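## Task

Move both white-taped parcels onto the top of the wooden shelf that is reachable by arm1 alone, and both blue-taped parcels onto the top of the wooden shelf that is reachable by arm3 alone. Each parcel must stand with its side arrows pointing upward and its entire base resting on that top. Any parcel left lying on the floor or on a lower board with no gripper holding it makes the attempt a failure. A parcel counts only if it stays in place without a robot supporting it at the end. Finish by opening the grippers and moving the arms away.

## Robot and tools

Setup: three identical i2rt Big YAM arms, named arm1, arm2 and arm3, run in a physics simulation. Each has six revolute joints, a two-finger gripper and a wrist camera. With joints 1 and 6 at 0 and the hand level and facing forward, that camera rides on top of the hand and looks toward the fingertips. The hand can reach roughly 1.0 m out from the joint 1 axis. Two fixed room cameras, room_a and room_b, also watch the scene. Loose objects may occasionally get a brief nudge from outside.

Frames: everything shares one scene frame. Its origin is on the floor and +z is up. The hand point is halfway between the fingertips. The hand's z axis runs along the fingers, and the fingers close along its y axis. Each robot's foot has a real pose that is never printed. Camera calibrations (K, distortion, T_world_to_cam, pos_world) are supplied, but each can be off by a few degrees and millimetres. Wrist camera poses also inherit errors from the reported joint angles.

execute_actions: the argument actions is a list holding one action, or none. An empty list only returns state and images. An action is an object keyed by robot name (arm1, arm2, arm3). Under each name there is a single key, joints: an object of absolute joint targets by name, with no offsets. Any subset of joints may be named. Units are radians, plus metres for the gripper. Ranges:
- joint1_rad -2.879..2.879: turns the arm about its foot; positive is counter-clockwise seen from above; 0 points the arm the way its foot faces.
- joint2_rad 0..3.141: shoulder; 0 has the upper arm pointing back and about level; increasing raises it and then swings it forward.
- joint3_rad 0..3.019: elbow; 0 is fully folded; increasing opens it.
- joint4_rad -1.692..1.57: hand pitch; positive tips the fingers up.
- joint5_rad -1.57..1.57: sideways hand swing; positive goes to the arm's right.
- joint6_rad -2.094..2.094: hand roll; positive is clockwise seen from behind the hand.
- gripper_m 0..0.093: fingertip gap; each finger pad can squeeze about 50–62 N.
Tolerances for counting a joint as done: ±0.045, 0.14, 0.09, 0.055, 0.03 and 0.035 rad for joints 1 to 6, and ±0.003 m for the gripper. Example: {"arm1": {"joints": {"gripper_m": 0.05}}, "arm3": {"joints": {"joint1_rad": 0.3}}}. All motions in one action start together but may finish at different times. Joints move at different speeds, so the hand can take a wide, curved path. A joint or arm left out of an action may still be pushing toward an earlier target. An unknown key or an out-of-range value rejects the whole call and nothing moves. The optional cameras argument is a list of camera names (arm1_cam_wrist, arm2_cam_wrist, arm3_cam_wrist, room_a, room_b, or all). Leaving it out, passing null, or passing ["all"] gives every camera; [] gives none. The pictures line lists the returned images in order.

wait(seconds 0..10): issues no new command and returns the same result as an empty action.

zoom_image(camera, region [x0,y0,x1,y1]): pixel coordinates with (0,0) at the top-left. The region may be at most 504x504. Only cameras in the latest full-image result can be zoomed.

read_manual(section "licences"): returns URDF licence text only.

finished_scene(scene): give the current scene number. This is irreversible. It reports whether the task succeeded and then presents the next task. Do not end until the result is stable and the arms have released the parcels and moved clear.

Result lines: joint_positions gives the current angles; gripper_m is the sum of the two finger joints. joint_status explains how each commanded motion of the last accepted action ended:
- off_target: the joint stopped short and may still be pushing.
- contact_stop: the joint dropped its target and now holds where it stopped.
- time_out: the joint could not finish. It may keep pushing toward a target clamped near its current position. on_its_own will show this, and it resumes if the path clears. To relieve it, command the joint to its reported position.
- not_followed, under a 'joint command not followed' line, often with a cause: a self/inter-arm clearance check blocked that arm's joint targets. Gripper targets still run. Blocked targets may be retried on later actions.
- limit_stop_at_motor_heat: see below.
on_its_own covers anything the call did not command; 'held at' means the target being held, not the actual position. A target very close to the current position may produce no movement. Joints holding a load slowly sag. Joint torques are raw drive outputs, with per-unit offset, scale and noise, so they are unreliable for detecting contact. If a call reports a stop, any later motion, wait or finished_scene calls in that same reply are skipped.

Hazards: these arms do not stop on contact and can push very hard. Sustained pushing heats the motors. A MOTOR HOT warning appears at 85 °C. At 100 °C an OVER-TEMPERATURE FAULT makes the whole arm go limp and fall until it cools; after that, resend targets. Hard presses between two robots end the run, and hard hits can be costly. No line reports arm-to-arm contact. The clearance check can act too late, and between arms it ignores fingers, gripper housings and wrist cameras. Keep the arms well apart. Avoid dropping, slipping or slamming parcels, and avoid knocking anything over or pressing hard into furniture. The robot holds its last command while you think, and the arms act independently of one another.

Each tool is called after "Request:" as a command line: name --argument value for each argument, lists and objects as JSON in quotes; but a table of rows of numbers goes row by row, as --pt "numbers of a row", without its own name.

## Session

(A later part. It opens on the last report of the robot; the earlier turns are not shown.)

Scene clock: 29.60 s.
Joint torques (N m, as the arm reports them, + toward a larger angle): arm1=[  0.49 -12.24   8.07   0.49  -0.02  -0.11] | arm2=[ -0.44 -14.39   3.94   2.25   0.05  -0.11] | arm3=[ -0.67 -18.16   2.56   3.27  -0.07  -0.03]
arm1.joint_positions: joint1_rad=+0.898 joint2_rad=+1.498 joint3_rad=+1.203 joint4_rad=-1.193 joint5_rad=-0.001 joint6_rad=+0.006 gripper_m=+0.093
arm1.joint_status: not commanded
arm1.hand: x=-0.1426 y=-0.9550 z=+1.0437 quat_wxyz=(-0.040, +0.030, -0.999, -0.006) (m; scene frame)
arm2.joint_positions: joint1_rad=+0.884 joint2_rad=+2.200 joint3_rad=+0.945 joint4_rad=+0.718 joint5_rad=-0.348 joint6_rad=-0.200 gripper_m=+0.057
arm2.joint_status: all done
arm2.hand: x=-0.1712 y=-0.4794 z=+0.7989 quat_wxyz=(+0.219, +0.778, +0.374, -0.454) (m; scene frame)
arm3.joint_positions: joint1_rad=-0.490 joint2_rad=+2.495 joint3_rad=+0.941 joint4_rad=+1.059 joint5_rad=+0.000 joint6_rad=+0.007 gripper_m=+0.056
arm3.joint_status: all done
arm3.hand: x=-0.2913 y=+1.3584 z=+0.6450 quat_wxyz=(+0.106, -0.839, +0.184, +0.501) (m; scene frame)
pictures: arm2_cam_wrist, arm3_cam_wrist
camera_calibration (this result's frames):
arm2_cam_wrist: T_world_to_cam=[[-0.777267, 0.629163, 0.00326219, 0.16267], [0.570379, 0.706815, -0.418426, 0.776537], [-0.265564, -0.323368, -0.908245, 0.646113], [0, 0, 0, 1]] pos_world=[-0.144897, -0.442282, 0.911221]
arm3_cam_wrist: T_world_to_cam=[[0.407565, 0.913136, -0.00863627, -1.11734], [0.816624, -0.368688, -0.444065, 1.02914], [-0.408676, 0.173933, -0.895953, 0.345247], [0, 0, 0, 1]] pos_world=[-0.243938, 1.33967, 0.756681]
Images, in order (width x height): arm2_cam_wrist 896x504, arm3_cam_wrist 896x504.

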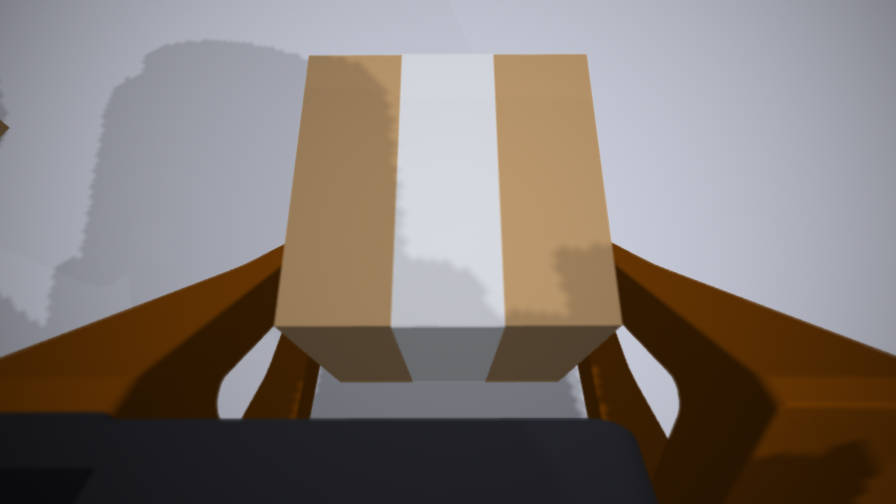

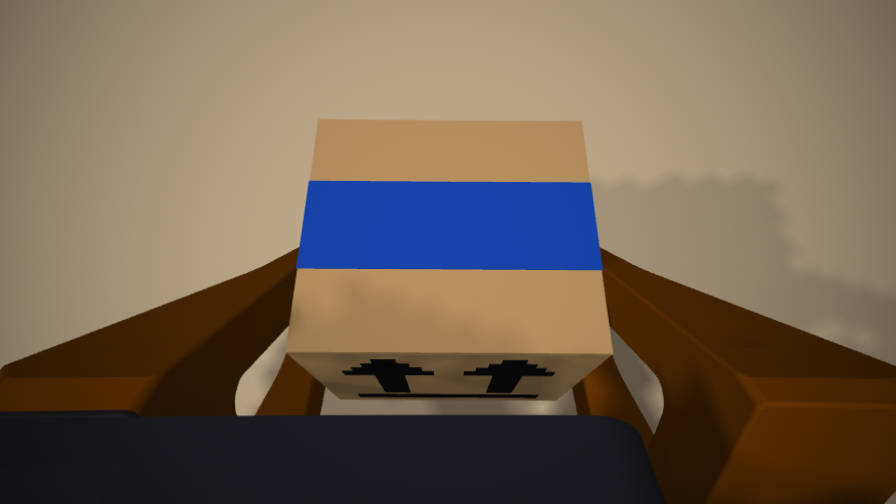

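Request:
execute_actions --actions '[{"arm2":{"joints":{"gripper_m":0.093}},"arm3":{"joints":{"joint3_rad":0.922}}}]' --cameras '["arm2_cam_wrist","arm3_cam_wrist"]'

Scene clock: 30.33 s.
Joint torques (N m, as the arm reports them, + toward a larger angle): arm1=[  0.32 -12.13   8.05   0.44  -0.01  -0.12] | arm2=[ -0.57 -14.63   3.99   2.11   0.05  -0.12] | arm3=[ -0.66 -17.71   1.73   3.23  -0.07  -0.03]
arm1.joint_positions: joint1_rad=+0.898 joint2_rad=+1.498 joint3_rad=+1.203 joint4_rad=-1.193 joint5_rad=-0.001 joint6_rad=+0.006 gripper_m=+0.093
arm1.joint_status: not commanded
arm1.hand: x=-0.1426 y=-0.9550 z=+1.0437 quat_wxyz=(-0.040, +0.030, -0.999, -0.006) (m; scene frame)
arm2.joint_positions: joint1_rad=+0.884 joint2_rad=+2.200 joint3_rad=+0.945 joint4_rad=+0.722 joint5_rad=-0.348 joint6_rad=-0.200 gripper_m=+0.093
arm2.joint_status: all done
arm2.hand: x=-0.1716 y=-0.4797 z=+0.7996 quat_wxyz=(+0.219, +0.777, +0.374, -0.456) (m; scene frame)
arm3.joint_positions: joint1_rad=-0.490 joint2_rad=+2.495 joint3_rad=+0.925 joint4_rad=+1.060 joint5_rad=+0.000 joint6_rad=+0.007 gripper_m=+0.056
arm3.joint_status: all done
arm3.hand: x=-0.2841 y=+1.3552 z=+0.6417 quat_wxyz=(+0.105, -0.843, +0.185, +0.495) (m; scene frame)
pictures: arm2_cam_wrist, arm3_cam_wrist
camera_calibration (this result's frames):
arm2_cam_wrist: T_world_to_cam=[[-0.77726, 0.629162, 0.00472376, 0.161323], [0.568963, 0.706057, -0.421622, 0.779199], [-0.268604, -0.325022, -0.90676, 0.644126], [0, 0, 0, 1]] pos_world=[-0.144931, -0.442302, 0.911832]
arm3_cam_wrist: T_world_to_cam=[[0.407679, 0.913084, -0.00870652, -1.11718], [0.822555, -0.371366, -0.430687, 1.01736], [-0.396486, 0.16842, -0.90246, 0.360947], [0, 0, 0, 1]] pos_world=[-0.23827, 1.3371, 0.754176]
Images, in order (width x height): arm2_cam_wrist 896x504, arm3_cam_wrist 896x504.

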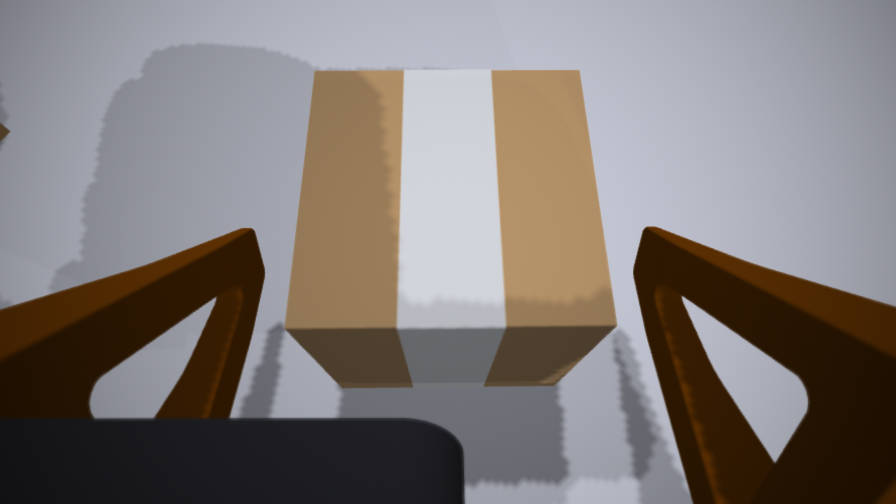

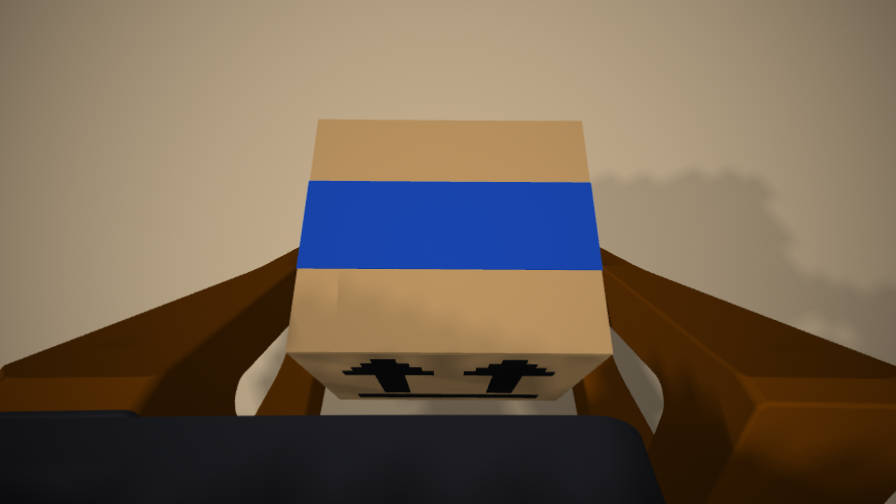

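Request:
execute_actions --actions '[{"arm2":{"joints":{"joint2_rad":2.03,"joint3_rad":1.3}},"arm3":{"joints":{"gripper_m":0.093}}}]' --cameras '["arm3_cam_wrist"]'

Request:
execute_actions --actions '[{"arm2":{"joints":{"joint1_rad":1.27,"joint2_rad":2.155,"joint3_rad":1.84,"joint4_rad":-1.235,"joint5_rad":0.0,"joint6_rad":0.445}},"arm3":{"joints":{"joint2_rad":2.0}}}]' --cameras '["arm2_cam_wrist","room_a"]'

Scene clock: 32.07 s.
Joint torques (N m, as the arm reports them, + toward a larger angle): arm1=[  0.39 -12.26   8.01   0.45  -0.01  -0.1 ] | arm2=[ -0.51 -16.3    7.61   1.64   0.17  -0.09] | arm3=[ -0.67 -17.74   1.6    3.17  -0.06  -0.03]
arm1.joint_positions: joint1_rad=+0.898 joint2_rad=+1.498 joint3_rad=+1.203 joint4_rad=-1.193 joint5_rad=-0.001 joint6_rad=+0.006 gripper_m=+0.093
arm1.joint_status: not commanded
arm1.hand: x=-0.1426 y=-0.9550 z=+1.0437 quat_wxyz=(-0.040, +0.030, -0.999, -0.006) (m; scene frame)
arm2.joint_positions: joint1_rad=+0.884 joint2_rad=+2.017 joint3_rad=+1.292 joint4_rad=+0.738 joint5_rad=-0.347 joint6_rad=-0.200 gripper_m=+0.093
arm2.joint_status: all done
arm2.hand: x=-0.3031 y=-0.5518 z=+1.0761 quat_wxyz=(+0.223, +0.612, +0.354, -0.671) (m; scene frame)
arm3.joint_positions: joint1_rad=-0.490 joint2_rad=+2.495 joint3_rad=+0.925 joint4_rad=+1.062 joint5_rad=+0.000 joint6_rad=+0.007 gripper_m=+0.093
arm3.joint_status: all done
arm3.hand: x=-0.2843 y=+1.3553 z=+0.6421 quat_wxyz=(+0.105, -0.842, +0.184, +0.495) (m; scene frame)
pictures: arm3_cam_wrist
camera_calibration (this result's frames):
arm3_cam_wrist: T_world_to_cam=[[0.407664, 0.91309, -0.00869762, -1.1172], [0.821805, -0.371027, -0.432407, 1.01817], [-0.398054, 0.169129, -0.901637, 0.359282], [0, 0, 0, 1]] pos_world=[-0.238284, 1.33711, 0.754491]
Images, in order (width x height): arm3_cam_wrist 896x504.

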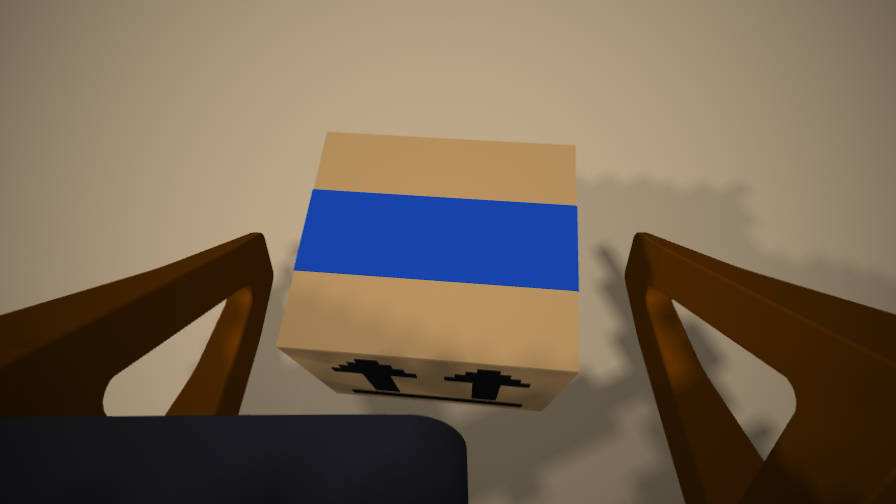

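Scene clock: 34.07 s.
Joint torques (N m, as the arm reports them, + toward a larger angle): arm1=[  0.33 -12.16   8.08   0.42  -0.02  -0.11] | arm2=[ -0.44 -17.73   8.99  -0.35   0.17   0.14] | arm3=[ -0.69 -15.09   6.85   2.67  -0.06  -0.03]
arm1.joint_positions: joint1_rad=+0.898 joint2_rad=+1.498 joint3_rad=+1.203 joint4_rad=-1.193 joint5_rad=-0.001 joint6_rad=+0.006 gripper_m=+0.093
arm1.joint_status: not commanded
arm1.hand: x=-0.1426 y=-0.9550 z=+1.0437 quat_wxyz=(-0.040, +0.030, -0.999, -0.006) (m; scene frame)
arm2.joint_positions: joint1_rad=+1.269 joint2_rad=+2.143 joint3_rad=+1.814 joint4_rad=-1.225 joint5_rad=+0.000 joint6_rad=+0.434 gripper_m=+0.093
arm2.joint_status: all done
arm2.hand: x=-0.0673 y=-0.6350 z=+0.9286 quat_wxyz=(+0.003, +0.975, +0.223, -0.002) (m; scene frame)
arm3.joint_positions: joint1_rad=-0.490 joint2_rad=+1.977 joint3_rad=+0.915 joint4_rad=+1.077 joint5_rad=+0.000 joint6_rad=+0.007 gripper_m=+0.093
arm3.joint_status: all done
arm3.hand: x=-0.3628 y=+1.3908 z=+0.9609 quat_wxyz=(+0.148, -0.686, +0.150, +0.697) (m; scene frame)
pictures: arm2_cam_wrist, room_a
camera_calibration (this result's frames):
arm2_cam_wrist: T_world_to_cam=[[-0.435262, 0.900297, 0.0034298, 0.535892], [0.732803, 0.352066, 0.582279, -0.262119], [0.523017, 0.255957, -0.812982, 1.07366], [0, 0, 0, 1]] pos_world=[-0.136205, -0.664989, 1.02365]
Images, in order (width x height): arm2_cam_wrist 896x504, room_a 896x504.

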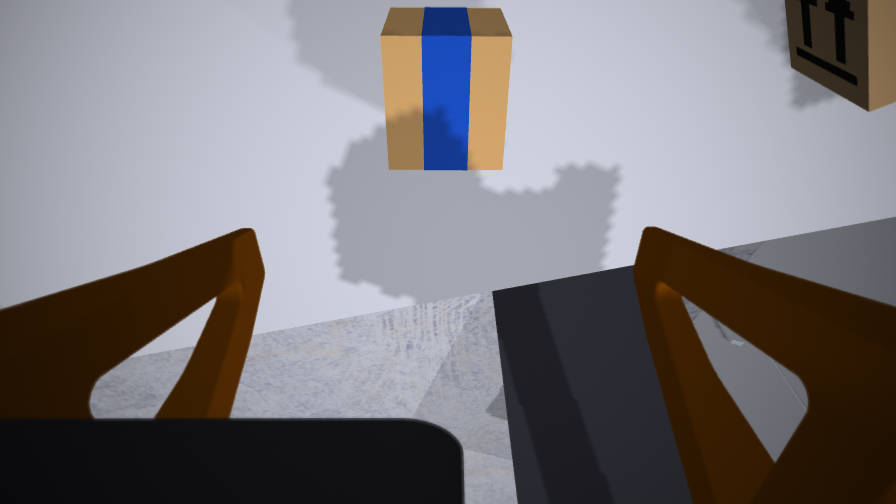

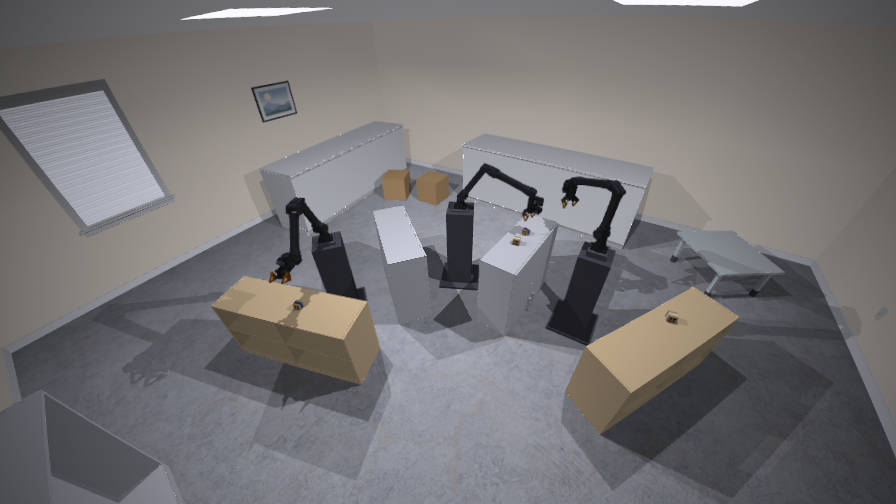

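Request:
execute_actions --actions '[{"arm2":{"joints":{"joint2_rad":2.30,"joint3_rad":1.705,"joint4_rad":-0.948}},"arm3":{"joints":{"joint1_rad":0.3,"joint2_rad":1.5,"joint4_rad":0.2}}}]' --cameras '["arm2_cam_wrist"]'

Scene clock: 36.07 s.
Joint torques (N m, as the arm reports them, + toward a larger angle): arm1=[  0.45 -12.18   8.04   0.46  -0.03  -0.1 ] | arm2=[  0.28 -18.57   6.97   0.35   0.22   0.13] | arm3=[ -0.82 -11.86  10.17   2.31   0.01  -0.02]
arm1.joint_positions: joint1_rad=+0.898 joint2_rad=+1.498 joint3_rad=+1.203 joint4_rad=-1.193 joint5_rad=-0.001 joint6_rad=+0.006 gripper_m=+0.093
arm1.joint_status: not commanded
arm1.hand: x=-0.1426 y=-0.9550 z=+1.0437 quat_wxyz=(-0.040, +0.030, -0.999, -0.006) (m; scene frame)
arm2.joint_positions: joint1_rad=+1.265 joint2_rad=+2.298 joint3_rad=+1.695 joint4_rad=-0.958 joint5_rad=-0.002 joint6_rad=+0.436 gripper_m=+0.093
arm2.joint_status: all done
arm2.hand: x=-0.0626 y=-0.6259 z=+0.7915 quat_wxyz=(+0.001, +0.976, +0.220, +0.002) (m; scene frame)
arm3.joint_positions: joint1_rad=+0.303 joint2_rad=+1.483 joint3_rad=+0.915 joint4_rad=+0.209 joint5_rad=-0.002 joint6_rad=+0.005 gripper_m=+0.093
arm3.joint_status: all done
arm3.hand: x=-0.3239 y=+0.8968 z=+1.0615 quat_wxyz=(-0.107, -0.808, -0.149, +0.559) (m; scene frame)
pictures: arm2_cam_wrist
camera_calibration (this result's frames):
arm2_cam_wrist: T_world_to_cam=[[-0.429798, 0.90291, 0.00513313, 0.530837], [0.731551, 0.344885, 0.588122, -0.198073], [0.529251, 0.256529, -0.808756, 0.954898], [0, 0, 0, 1]] pos_world=[-0.132328, -0.655945, 0.886046]
Images, in order (width x height): arm2_cam_wrist 896x504.

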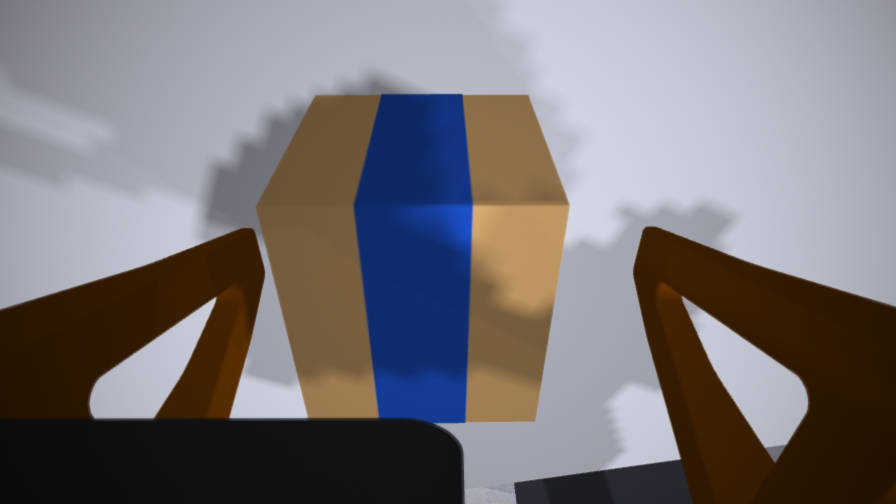

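Request:
execute_actions --actions '[{"arm2":{"joints":{"gripper_m":0.04}}}]' --cameras '["arm2_cam_wrist"]'

Scene clock: 36.77 s.
Joint torques (N m, as the arm reports them, + toward a larger angle): arm1=[  0.46 -12.22   8.08   0.45  -0.02  -0.11] | arm2=[  0.15 -18.92   7.06   0.36   0.21   0.12] | arm3=[ -0.57 -11.81  10.16   2.32   0.    -0.02]
arm1.joint_positions: joint1_rad=+0.898 joint2_rad=+1.498 joint3_rad=+1.203 joint4_rad=-1.193 joint5_rad=-0.001 joint6_rad=+0.006 gripper_m=+0.093
arm1.joint_status: not commanded
arm1.hand: x=-0.1426 y=-0.9550 z=+1.0437 quat_wxyz=(-0.040, +0.030, -0.999, -0.006) (m; scene frame)
arm2.joint_positions: joint1_rad=+1.265 joint2_rad=+2.298 joint3_rad=+1.695 joint4_rad=-0.957 joint5_rad=-0.001 joint6_rad=+0.436 gripper_m=+0.049
arm2.joint_status: gripper_m off_target (ended at +0.049, target +0.040)
arm2.hand: x=-0.0628 y=-0.6260 z=+0.7915 quat_wxyz=(+0.001, +0.976, +0.219, +0.001) (m; scene frame)
arm3.joint_positions: joint1_rad=+0.303 joint2_rad=+1.483 joint3_rad=+0.915 joint4_rad=+0.209 joint5_rad=-0.002 joint6_rad=+0.005 gripper_m=+0.093
arm3.joint_status: not commanded
arm3.hand: x=-0.3239 y=+0.8968 z=+1.0615 quat_wxyz=(-0.107, -0.808, -0.149, +0.559) (m; scene frame)
pictures: arm2_cam_wrist
camera_calibration (this result's frames):
arm2_cam_wrist: T_world_to_cam=[[-0.429449, 0.903077, 0.00515882, 0.530962], [0.732141, 0.344807, 0.587433, -0.197379], [0.528718, 0.256049, -0.809256, 0.955077], [0, 0, 0, 1]] pos_world=[-0.132436, -0.655989, 0.88611]
Images, in order (width x height): arm2_cam_wrist 896x504.

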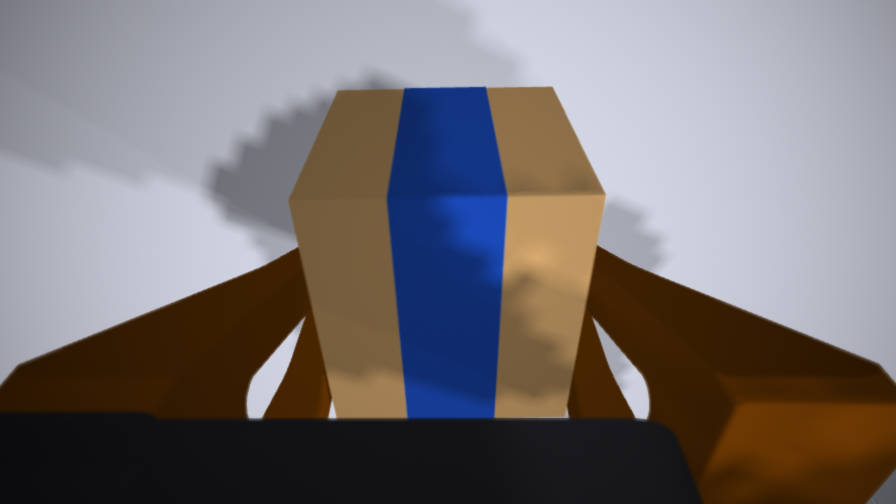

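Request:
execute_actions --actions '[{"arm1":{"joints":{"joint1_rad":1.73,"joint2_rad":1.05,"joint3_rad":0.65,"joint4_rad":-0.9}},"arm2":{"joints":{"joint2_rad":2.12,"joint3_rad":1.75}},"arm3":{"joints":{"joint1_rad":1.277,"joint2_rad":1.2,"joint3_rad":0.85,"joint4_rad":-0.9}}}]' --cameras '["room_a"]'

Scene clock: 38.73 s.
Joint torques (N m, as the arm reports them, + toward a larger angle): arm1=[ 0.97 -4.77  8.85  1.35 -0.02 -0.12] | arm2=[  0.14 -17.4    8.93   0.69   0.21   0.11] | arm3=[-0.32 -6.91 10.36  1.3  -0.04 -0.02]
arm1.joint_positions: joint1_rad=+1.720 joint2_rad=+1.050 joint3_rad=+0.644 joint4_rad=-0.910 joint5_rad=-0.001 joint6_rad=+0.006 gripper_m=+0.093
arm1.joint_status: all done
arm1.hand: x=-0.3970 y=-0.7472 z=+0.9927 quat_wxyz=(-0.114, +0.423, -0.897, -0.059) (m; scene frame)
arm2.joint_positions: joint1_rad=+1.265 joint2_rad=+2.108 joint3_rad=+1.729 joint4_rad=-0.955 joint5_rad=-0.001 joint6_rad=+0.436 gripper_m=+0.049
arm2.joint_status: all done
arm2.hand: x=-0.0926 y=-0.6616 z=+0.9256 quat_wxyz=(+0.070, +0.969, +0.218, -0.088) (m; scene frame)
arm3.joint_positions: joint1_rad=+1.277 joint2_rad=+1.186 joint3_rad=+0.840 joint4_rad=-0.891 joint5_rad=-0.001 joint6_rad=+0.005 gripper_m=+0.093
arm3.joint_status: all done
arm3.hand: x=+0.1571 y=+0.7434 z=+0.9856 quat_wxyz=(-0.105, -0.774, -0.611, +0.130) (m; scene frame)
pictures: room_a
Images, in order (width x height): room_a 896x504.

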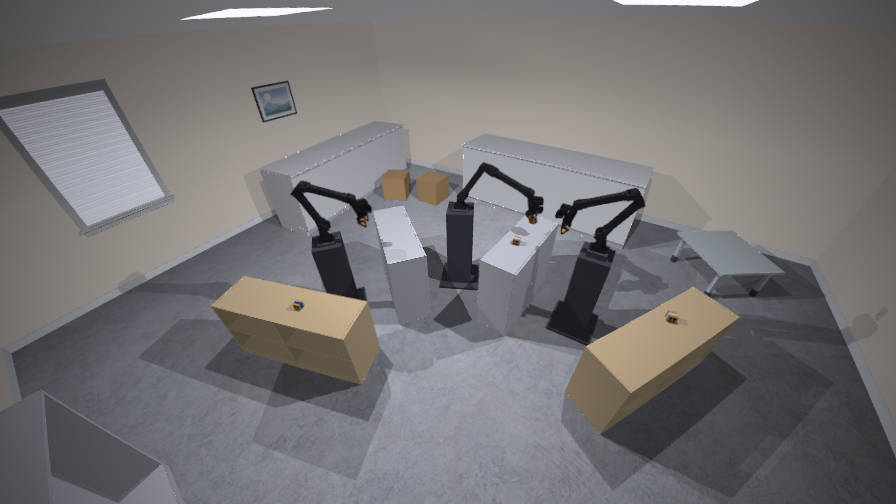

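Request:
execute_actions --actions '[{"arm1":{"joints":{"joint1_rad":1.74,"joint2_rad":1.817,"joint3_rad":0.80,"joint4_rad":0.525}},"arm2":{"joints":{"joint1_rad":-0.808,"joint4_rad":-1.20,"joint6_rad":0.60}},"arm3":{"joints":{"joint4_rad":-1.25}}}]' --cameras '["arm1_cam_wrist","arm2_cam_wrist"]'

Scene clock: 42.17 s.
Joint torques (N m, as the arm reports them, + toward a larger angle): arm1=[  1.54 -12.74   6.67   2.41  -0.02  -0.11] | arm2=[ -0.79 -17.24   8.7   -0.35   0.16   0.13] | arm3=[-0.33 -6.16  9.76  0.65 -0.04 -0.01]
arm1.joint_positions: joint1_rad=+1.725 joint2_rad=+1.802 joint3_rad=+0.788 joint4_rad=+0.511 joint5_rad=-0.001 joint6_rad=+0.006 gripper_m=+0.093
arm1.joint_status: all done
arm1.hand: x=-0.2185 y=-0.5224 z=+0.9303 quat_wxyz=(-0.458, +0.368, -0.777, -0.225) (m; scene frame)
arm2.joint_positions: joint1_rad=-0.807 joint2_rad=+2.111 joint3_rad=+1.729 joint4_rad=-1.190 joint5_rad=+0.001 joint6_rad=+0.590 gripper_m=+0.050
arm2.joint_status: all done
arm2.hand: x=+0.1145 y=+0.4515 z=+0.9273 quat_wxyz=(-0.006, +0.628, -0.778, +0.001) (m; scene frame)
arm3.joint_positions: joint1_rad=+1.277 joint2_rad=+1.186 joint3_rad=+0.840 joint4_rad=-1.242 joint5_rad=-0.001 joint6_rad=+0.005 gripper_m=+0.093
arm3.joint_status: all done
arm3.hand: x=+0.1762 y=+0.8259 z=+0.9721 quat_wxyz=(+0.004, -0.785, -0.620, -0.007) (m; scene frame)
pictures: arm1_cam_wrist, arm2_cam_wrist
camera_calibration (this result's frames):
arm1_cam_wrist: T_world_to_cam=[[0.774311, -0.63241, -0.0223641, -0.14139], [-0.578051, -0.692491, -0.43164, -0.0832946], [0.257487, 0.347151, -0.901769, 1.19817], [0, 0, 0, 1]] pos_world=[-0.247181, -0.563043, 1.04136]
arm2_cam_wrist: T_world_to_cam=[[0.977618, -0.209744, 0.0164319, -0.0358078], [-0.180343, -0.795229, 0.578867, -0.151332], [-0.108347, -0.568874, -0.815257, 1.14628], [0, 0, 0, 1]] pos_world=[0.13191, 0.524233, 1.0227]
Images, in order (width x height): arm1_cam_wrist 896x504, arm2_cam_wrist 896x504.

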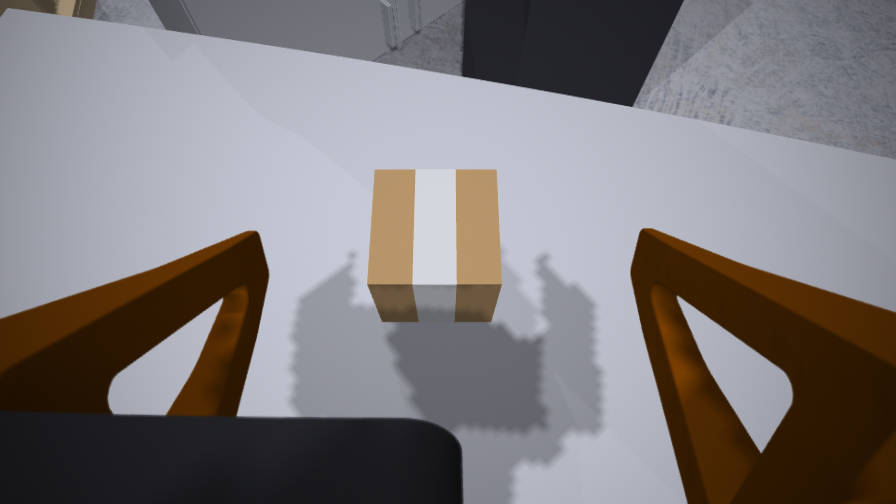

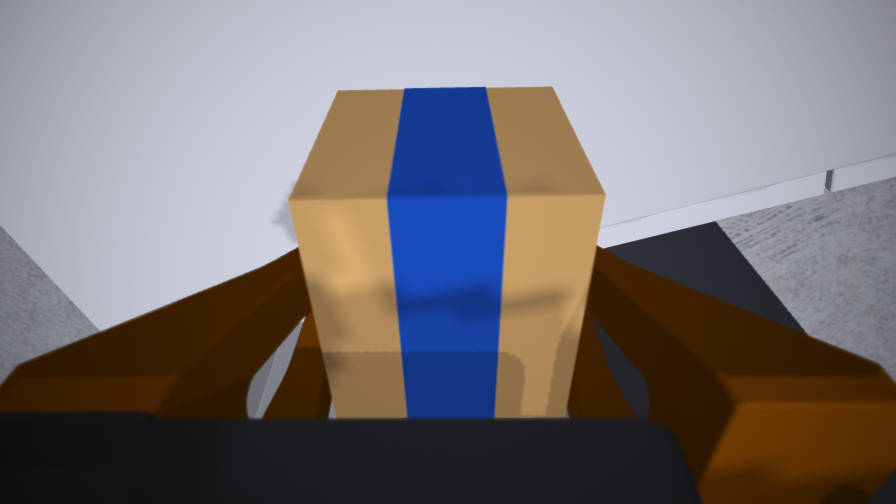

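Request:
execute_actions --actions '[{"arm1":{"joints":{"joint1_rad":1.745,"joint2_rad":2.21,"joint3_rad":1.03,"joint4_rad":0.685}},"arm2":{"joints":{"joint2_rad":2.346,"joint3_rad":1.81,"joint4_rad":-1.0}}}]' --cameras '["arm1_cam_wrist","arm2_cam_wrist"]'

Scene clock: 44.13 s.
Joint torques (N m, as the arm reports them, + toward a larger angle): arm1=[  1.56 -17.46   5.     2.16  -0.02  -0.12] | arm2=[ -0.35 -20.03   8.13   0.35   0.15   0.13] | arm3=[-0.34 -6.18  9.73  0.65 -0.04 -0.02]
arm1.joint_positions: joint1_rad=+1.731 joint2_rad=+2.208 joint3_rad=+1.021 joint4_rad=+0.676 joint5_rad=-0.001 joint6_rad=+0.006 gripper_m=+0.093
arm1.joint_status: all done
arm1.hand: x=-0.1795 y=-0.4667 z=+0.8102 quat_wxyz=(-0.455, +0.371, -0.778, -0.225) (m; scene frame)
arm2.joint_positions: joint1_rad=-0.807 joint2_rad=+2.352 joint3_rad=+1.788 joint4_rad=-1.010 joint5_rad=+0.001 joint6_rad=+0.590 gripper_m=+0.049
arm2.joint_status: all done
arm2.hand: x=+0.1051 y=+0.4804 z=+0.7970 quat_wxyz=(-0.006, +0.628, -0.778, +0.002) (m; scene frame)
arm3.joint_positions: joint1_rad=+1.277 joint2_rad=+1.186 joint3_rad=+0.840 joint4_rad=-1.242 joint5_rad=-0.001 joint6_rad=+0.005 gripper_m=+0.093
arm3.joint_status: not commanded
arm3.hand: x=+0.1762 y=+0.8259 z=+0.9721 quat_wxyz=(+0.004, -0.785, -0.620, -0.007) (m; scene frame)
pictures: arm1_cam_wrist, arm2_cam_wrist
camera_calibration (this result's frames):
arm1_cam_wrist: T_world_to_cam=[[0.777851, -0.628054, -0.0222937, -0.136422], [-0.575863, -0.698109, -0.425471, -0.0811632], [0.251655, 0.343791, -0.904697, 1.06022], [0, 0, 0, 1]] pos_world=[-0.207434, -0.506837, 0.921608]
arm2_cam_wrist: T_world_to_cam=[[0.977448, -0.210478, 0.0171668, -0.0185599], [-0.181163, -0.793982, 0.58032, -0.0562867], [-0.108514, -0.570343, -0.814207, 1.05532], [0, 0, 0, 1]] pos_world=[0.122462, 0.553299, 0.892234]
Images, in order (width x height): arm1_cam_wrist 896x504, arm2_cam_wrist 896x504.

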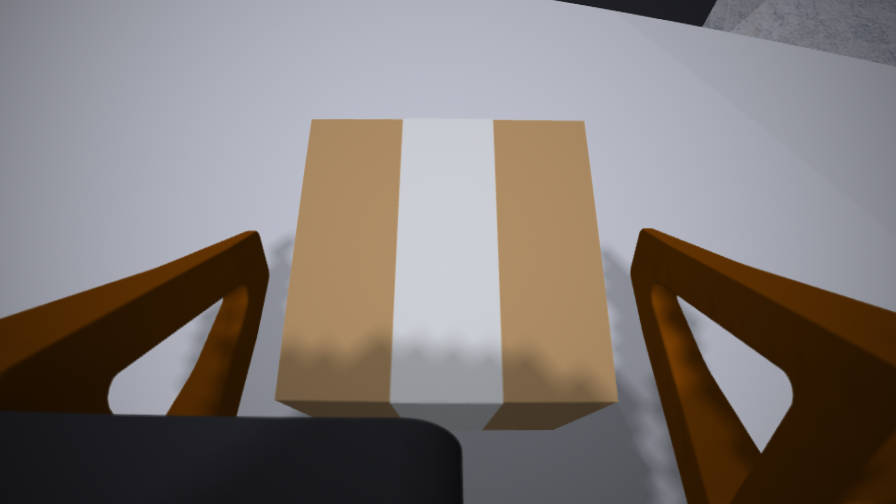

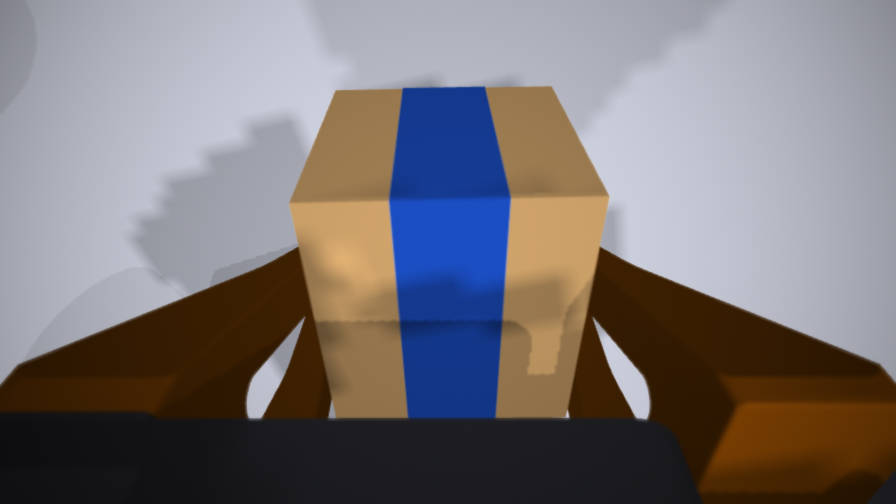

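Request:
execute_actions --actions '[]'

Scene clock: 44.83 s.
Joint torques (N m, as the arm reports them, + toward a larger angle): arm1=[  1.39 -17.7    5.1    2.2   -0.02  -0.12] | arm2=[ -0.55 -20.29   8.22   0.36   0.16   0.13] | arm3=[-0.32 -6.2   9.75  0.64 -0.04 -0.02]
arm1.joint_positions: joint1_rad=+1.731 joint2_rad=+2.208 joint3_rad=+1.021 joint4_rad=+0.676 joint5_rad=-0.001 joint6_rad=+0.006 gripper_m=+0.093
arm1.joint_status: all done
arm1.hand: x=-0.1795 y=-0.4667 z=+0.8102 quat_wxyz=(-0.455, +0.371, -0.778, -0.225) (m; scene frame)
arm2.joint_positions: joint1_rad=-0.807 joint2_rad=+2.352 joint3_rad=+1.788 joint4_rad=-1.010 joint5_rad=+0.001 joint6_rad=+0.590 gripper_m=+0.049
arm2.joint_status: all done
arm2.hand: x=+0.1051 y=+0.4804 z=+0.7970 quat_wxyz=(-0.006, +0.628, -0.778, +0.002) (m; scene frame)
arm3.joint_positions: joint1_rad=+1.277 joint2_rad=+1.186 joint3_rad=+0.840 joint4_rad=-1.242 joint5_rad=-0.001 joint6_rad=+0.005 gripper_m=+0.093
arm3.joint_status: not commanded
arm3.hand: x=+0.1762 y=+0.8259 z=+0.9721 quat_wxyz=(+0.004, -0.785, -0.620, -0.007) (m; scene frame)
pictures: arm1_cam_wrist, arm2_cam_wrist, arm3_cam_wrist, room_a, room_b
camera_calibration (this result's frames):
arm1_cam_wrist: T_world_to_cam=[[0.777851, -0.628054, -0.0222937, -0.136422], [-0.575863, -0.698109, -0.425471, -0.0811632], [0.251655, 0.343791, -0.904697, 1.06022], [0, 0, 0, 1]] pos_world=[-0.207434, -0.506837, 0.921608]
arm2_cam_wrist: T_world_to_cam=[[0.977448, -0.210478, 0.0171668, -0.0185599], [-0.181163, -0.793982, 0.58032, -0.0562867], [-0.108514, -0.570343, -0.814207, 1.05532], [0, 0, 0, 1]] pos_world=[0.122462, 0.553299, 0.892234]
arm3_cam_wrist: T_world_to_cam=[[-0.973129, 0.230042, -0.0100301, -0.0099569], [0.180075, 0.78746, 0.589474, -1.25114], [0.143502, 0.571828, -0.807725, 0.410309], [0, 0, 0, 1]] pos_world=[0.156731, 0.75289, 1.06883]
Images, in order (width x height): arm1_cam_wrist 896x504, arm2_cam_wrist 896x504, arm3_cam_wrist 896x504, room_a 896x504, room_b 896x504.

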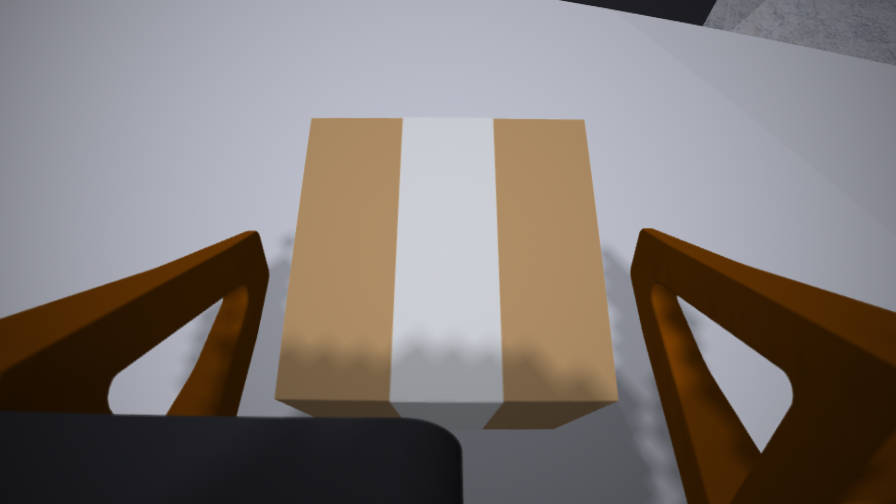

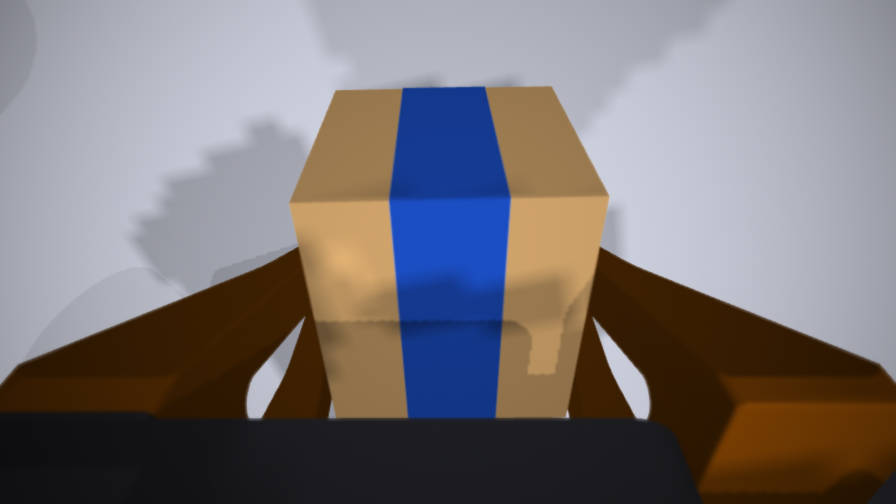

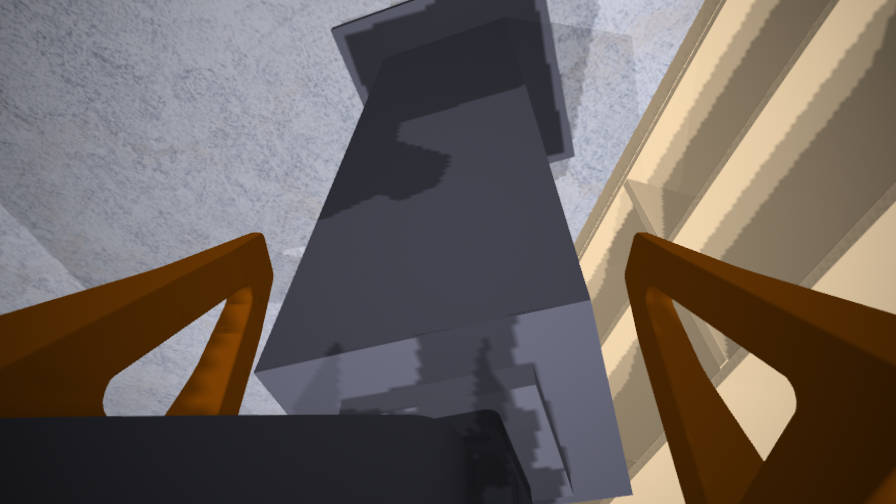

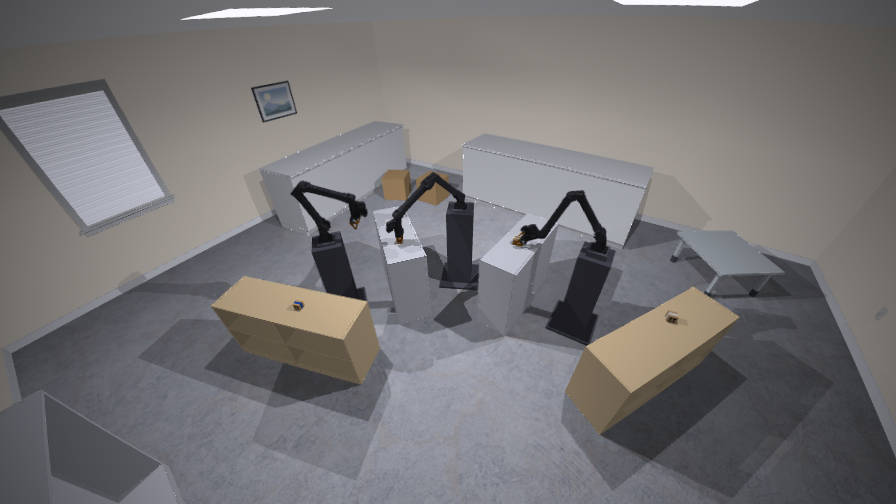

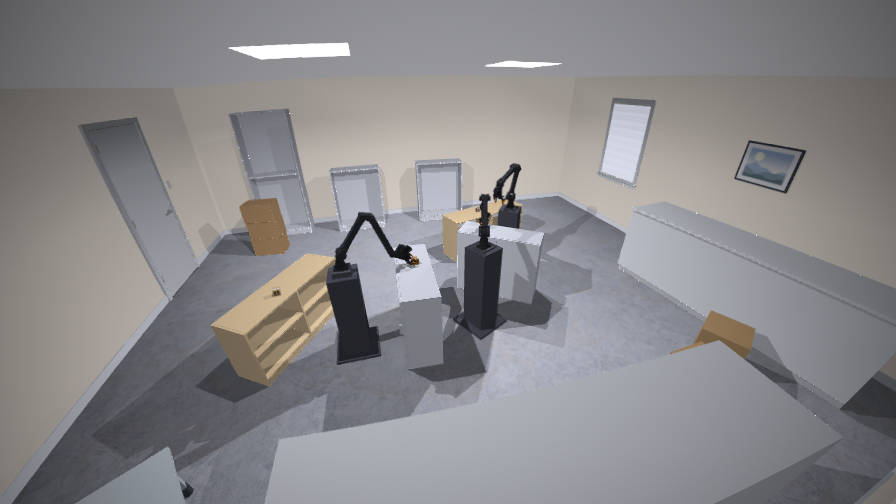

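Request:
execute_actions --actions '[{"arm1":{"joints":{"gripper_m":0.045}},"arm2":{"joints":{"gripper_m":0.093}}}]' --cameras '["arm1_cam_wrist","arm2_cam_wrist"]'

Scene clock: 45.50 s.
Joint torques (N m, as the arm reports them, + toward a larger angle): arm1=[  1.37 -17.58   5.04   2.21  -0.03  -0.11] | arm2=[ -0.49 -20.35   8.12   0.39   0.15   0.13] | arm3=[-0.27 -6.16  9.74  0.65 -0.04 -0.02]
arm1.joint_positions: joint1_rad=+1.731 joint2_rad=+2.208 joint3_rad=+1.021 joint4_rad=+0.676 joint5_rad=-0.001 joint6_rad=+0.006 gripper_m=+0.057
arm1.joint_status: gripper_m off_target (ended at +0.057, target +0.045)
arm1.hand: x=-0.1794 y=-0.4667 z=+0.8102 quat_wxyz=(-0.455, +0.371, -0.778, -0.224) (m; scene frame)
arm2.joint_positions: joint1_rad=-0.807 joint2_rad=+2.352 joint3_rad=+1.788 joint4_rad=-1.010 joint5_rad=+0.001 joint6_rad=+0.590 gripper_m=+0.093
arm2.joint_status: all done
arm2.hand: x=+0.1051 y=+0.4804 z=+0.7970 quat_wxyz=(-0.006, +0.628, -0.778, +0.002) (m; scene frame)
arm3.joint_positions: joint1_rad=+1.277 joint2_rad=+1.186 joint3_rad=+0.840 joint4_rad=-1.242 joint5_rad=-0.001 joint6_rad=+0.005 gripper_m=+0.093
arm3.joint_status: not commanded
arm3.hand: x=+0.1762 y=+0.8259 z=+0.9721 quat_wxyz=(+0.004, -0.785, -0.620, -0.007) (m; scene frame)
pictures: arm1_cam_wrist, arm2_cam_wrist
camera_calibration (this result's frames):
arm1_cam_wrist: T_world_to_cam=[[0.777644, -0.628316, -0.0221086, -0.136797], [-0.576035, -0.697967, -0.425472, -0.0811259], [0.2519, 0.343601, -0.904701, 1.06018], [0, 0, 0, 1]] pos_world=[-0.207412, -0.506855, 0.921608]
arm2_cam_wrist: T_world_to_cam=[[0.977448, -0.210478, 0.0171668, -0.0185599], [-0.181163, -0.793982, 0.58032, -0.0562867], [-0.108514, -0.570343, -0.814207, 1.05532], [0, 0, 0, 1]] pos_world=[0.122462, 0.553299, 0.892234]
Images, in order (width x height): arm1_cam_wrist 896x504, arm2_cam_wrist 896x504.

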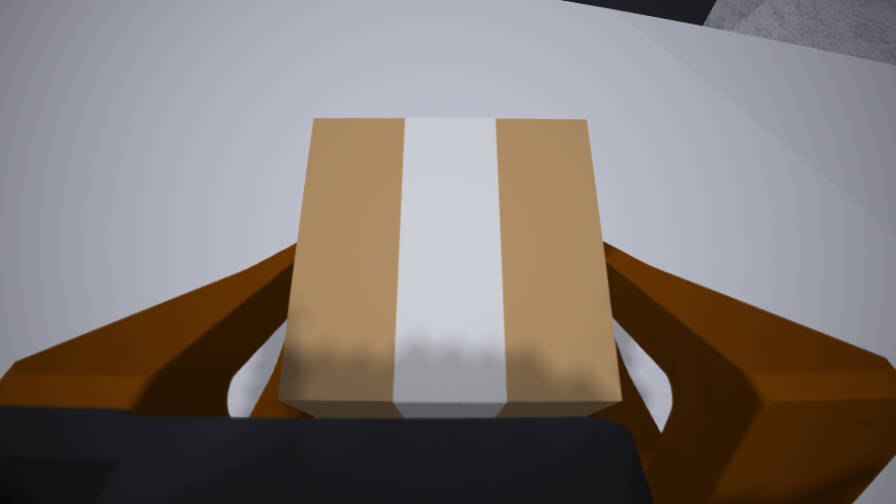

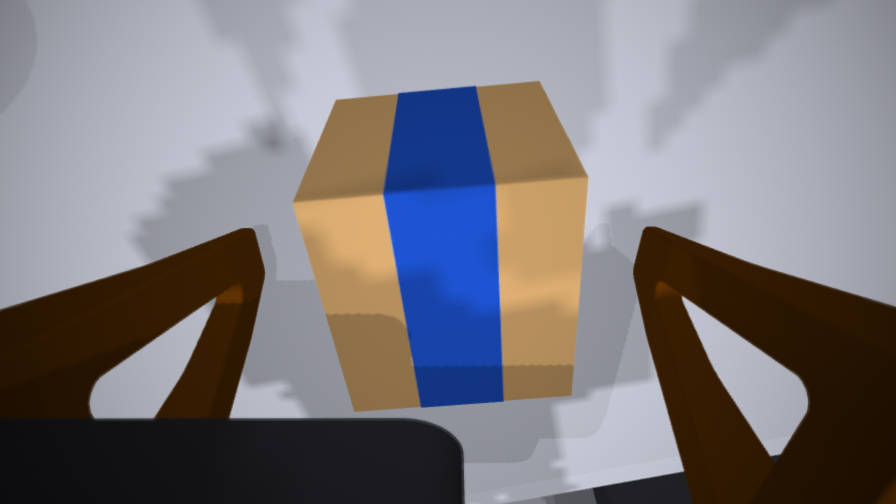

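Request:
execute_actions --actions '[{"arm1":{"joints":{"joint2_rad":1.5,"joint3_rad":1.2,"joint4_rad":0.0}},"arm2":{"joints":{"joint2_rad":1.2}},"arm3":{"joints":{"joint2_rad":1.45,"joint3_rad":1.08,"joint4_rad":-1.2}}}]' --cameras '["arm1_cam_wrist","room_a"]'

Scene clock: 48.77 s.
Joint torques (N m, as the arm reports them, + toward a larger angle): arm1=[  1.31 -11.95  10.78   1.86  -0.03  -0.11] | arm2=[-0.31 -6.36  7.38  1.69  0.11  0.08] | arm3=[-0.31 -9.85 11.84  1.   -0.04 -0.02]
arm1.joint_positions: joint1_rad=+1.731 joint2_rad=+1.479 joint3_rad=+1.185 joint4_rad=+0.004 joint5_rad=-0.001 joint6_rad=+0.006 gripper_m=+0.057
arm1.joint_status: all done
arm1.hand: x=-0.1803 y=-0.4721 z=+1.2226 quat_wxyz=(-0.537, +0.344, -0.723, -0.264) (m; scene frame)
arm2.joint_positions: joint1_rad=-0.807 joint2_rad=+1.203 joint3_rad=+1.811 joint4_rad=-1.003 joint5_rad=+0.001 joint6_rad=+0.590 gripper_m=+0.093
arm2.joint_status: all done
arm2.hand: x=+0.1610 y=+0.3176 z=+1.5267 quat_wxyz=(-0.170, +0.524, -0.645, -0.530) (m; scene frame)
arm3.joint_positions: joint1_rad=+1.277 joint2_rad=+1.435 joint3_rad=+1.041 joint4_rad=-1.201 joint5_rad=-0.001 joint6_rad=+0.005 gripper_m=+0.093
arm3.joint_status: all done
arm3.hand: x=+0.1566 y=+0.7414 z=+0.9630 quat_wxyz=(+0.006, -0.785, -0.620, -0.010) (m; scene frame)
pictures: arm1_cam_wrist, room_a
camera_calibration (this result's frames):
arm1_cam_wrist: T_world_to_cam=[[0.77986, -0.625517, -0.0233722, -0.127155], [-0.505697, -0.607591, -0.612457, 0.373995], [0.368902, 0.48945, -0.790158, 1.38528], [0, 0, 0, 1]] pos_world=[-0.222741, -0.530327, 1.32067]
Images, in order (width x height): arm1_cam_wrist 896x504, room_a 896x504.

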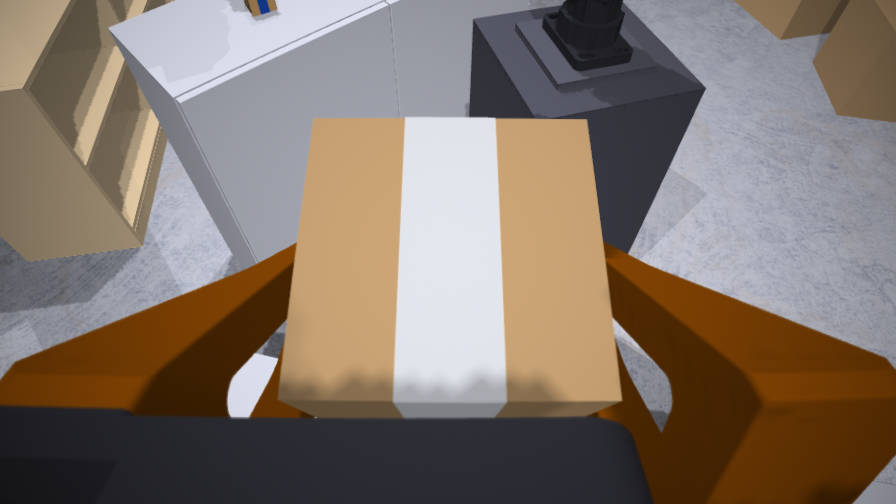

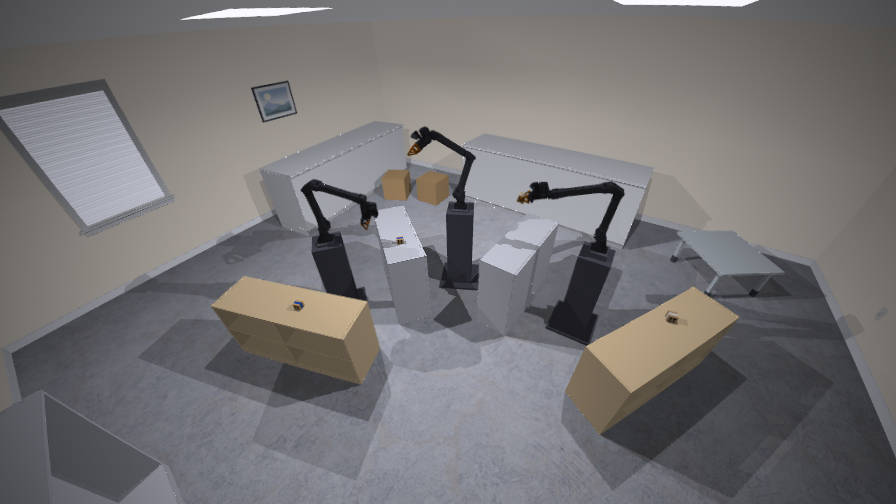

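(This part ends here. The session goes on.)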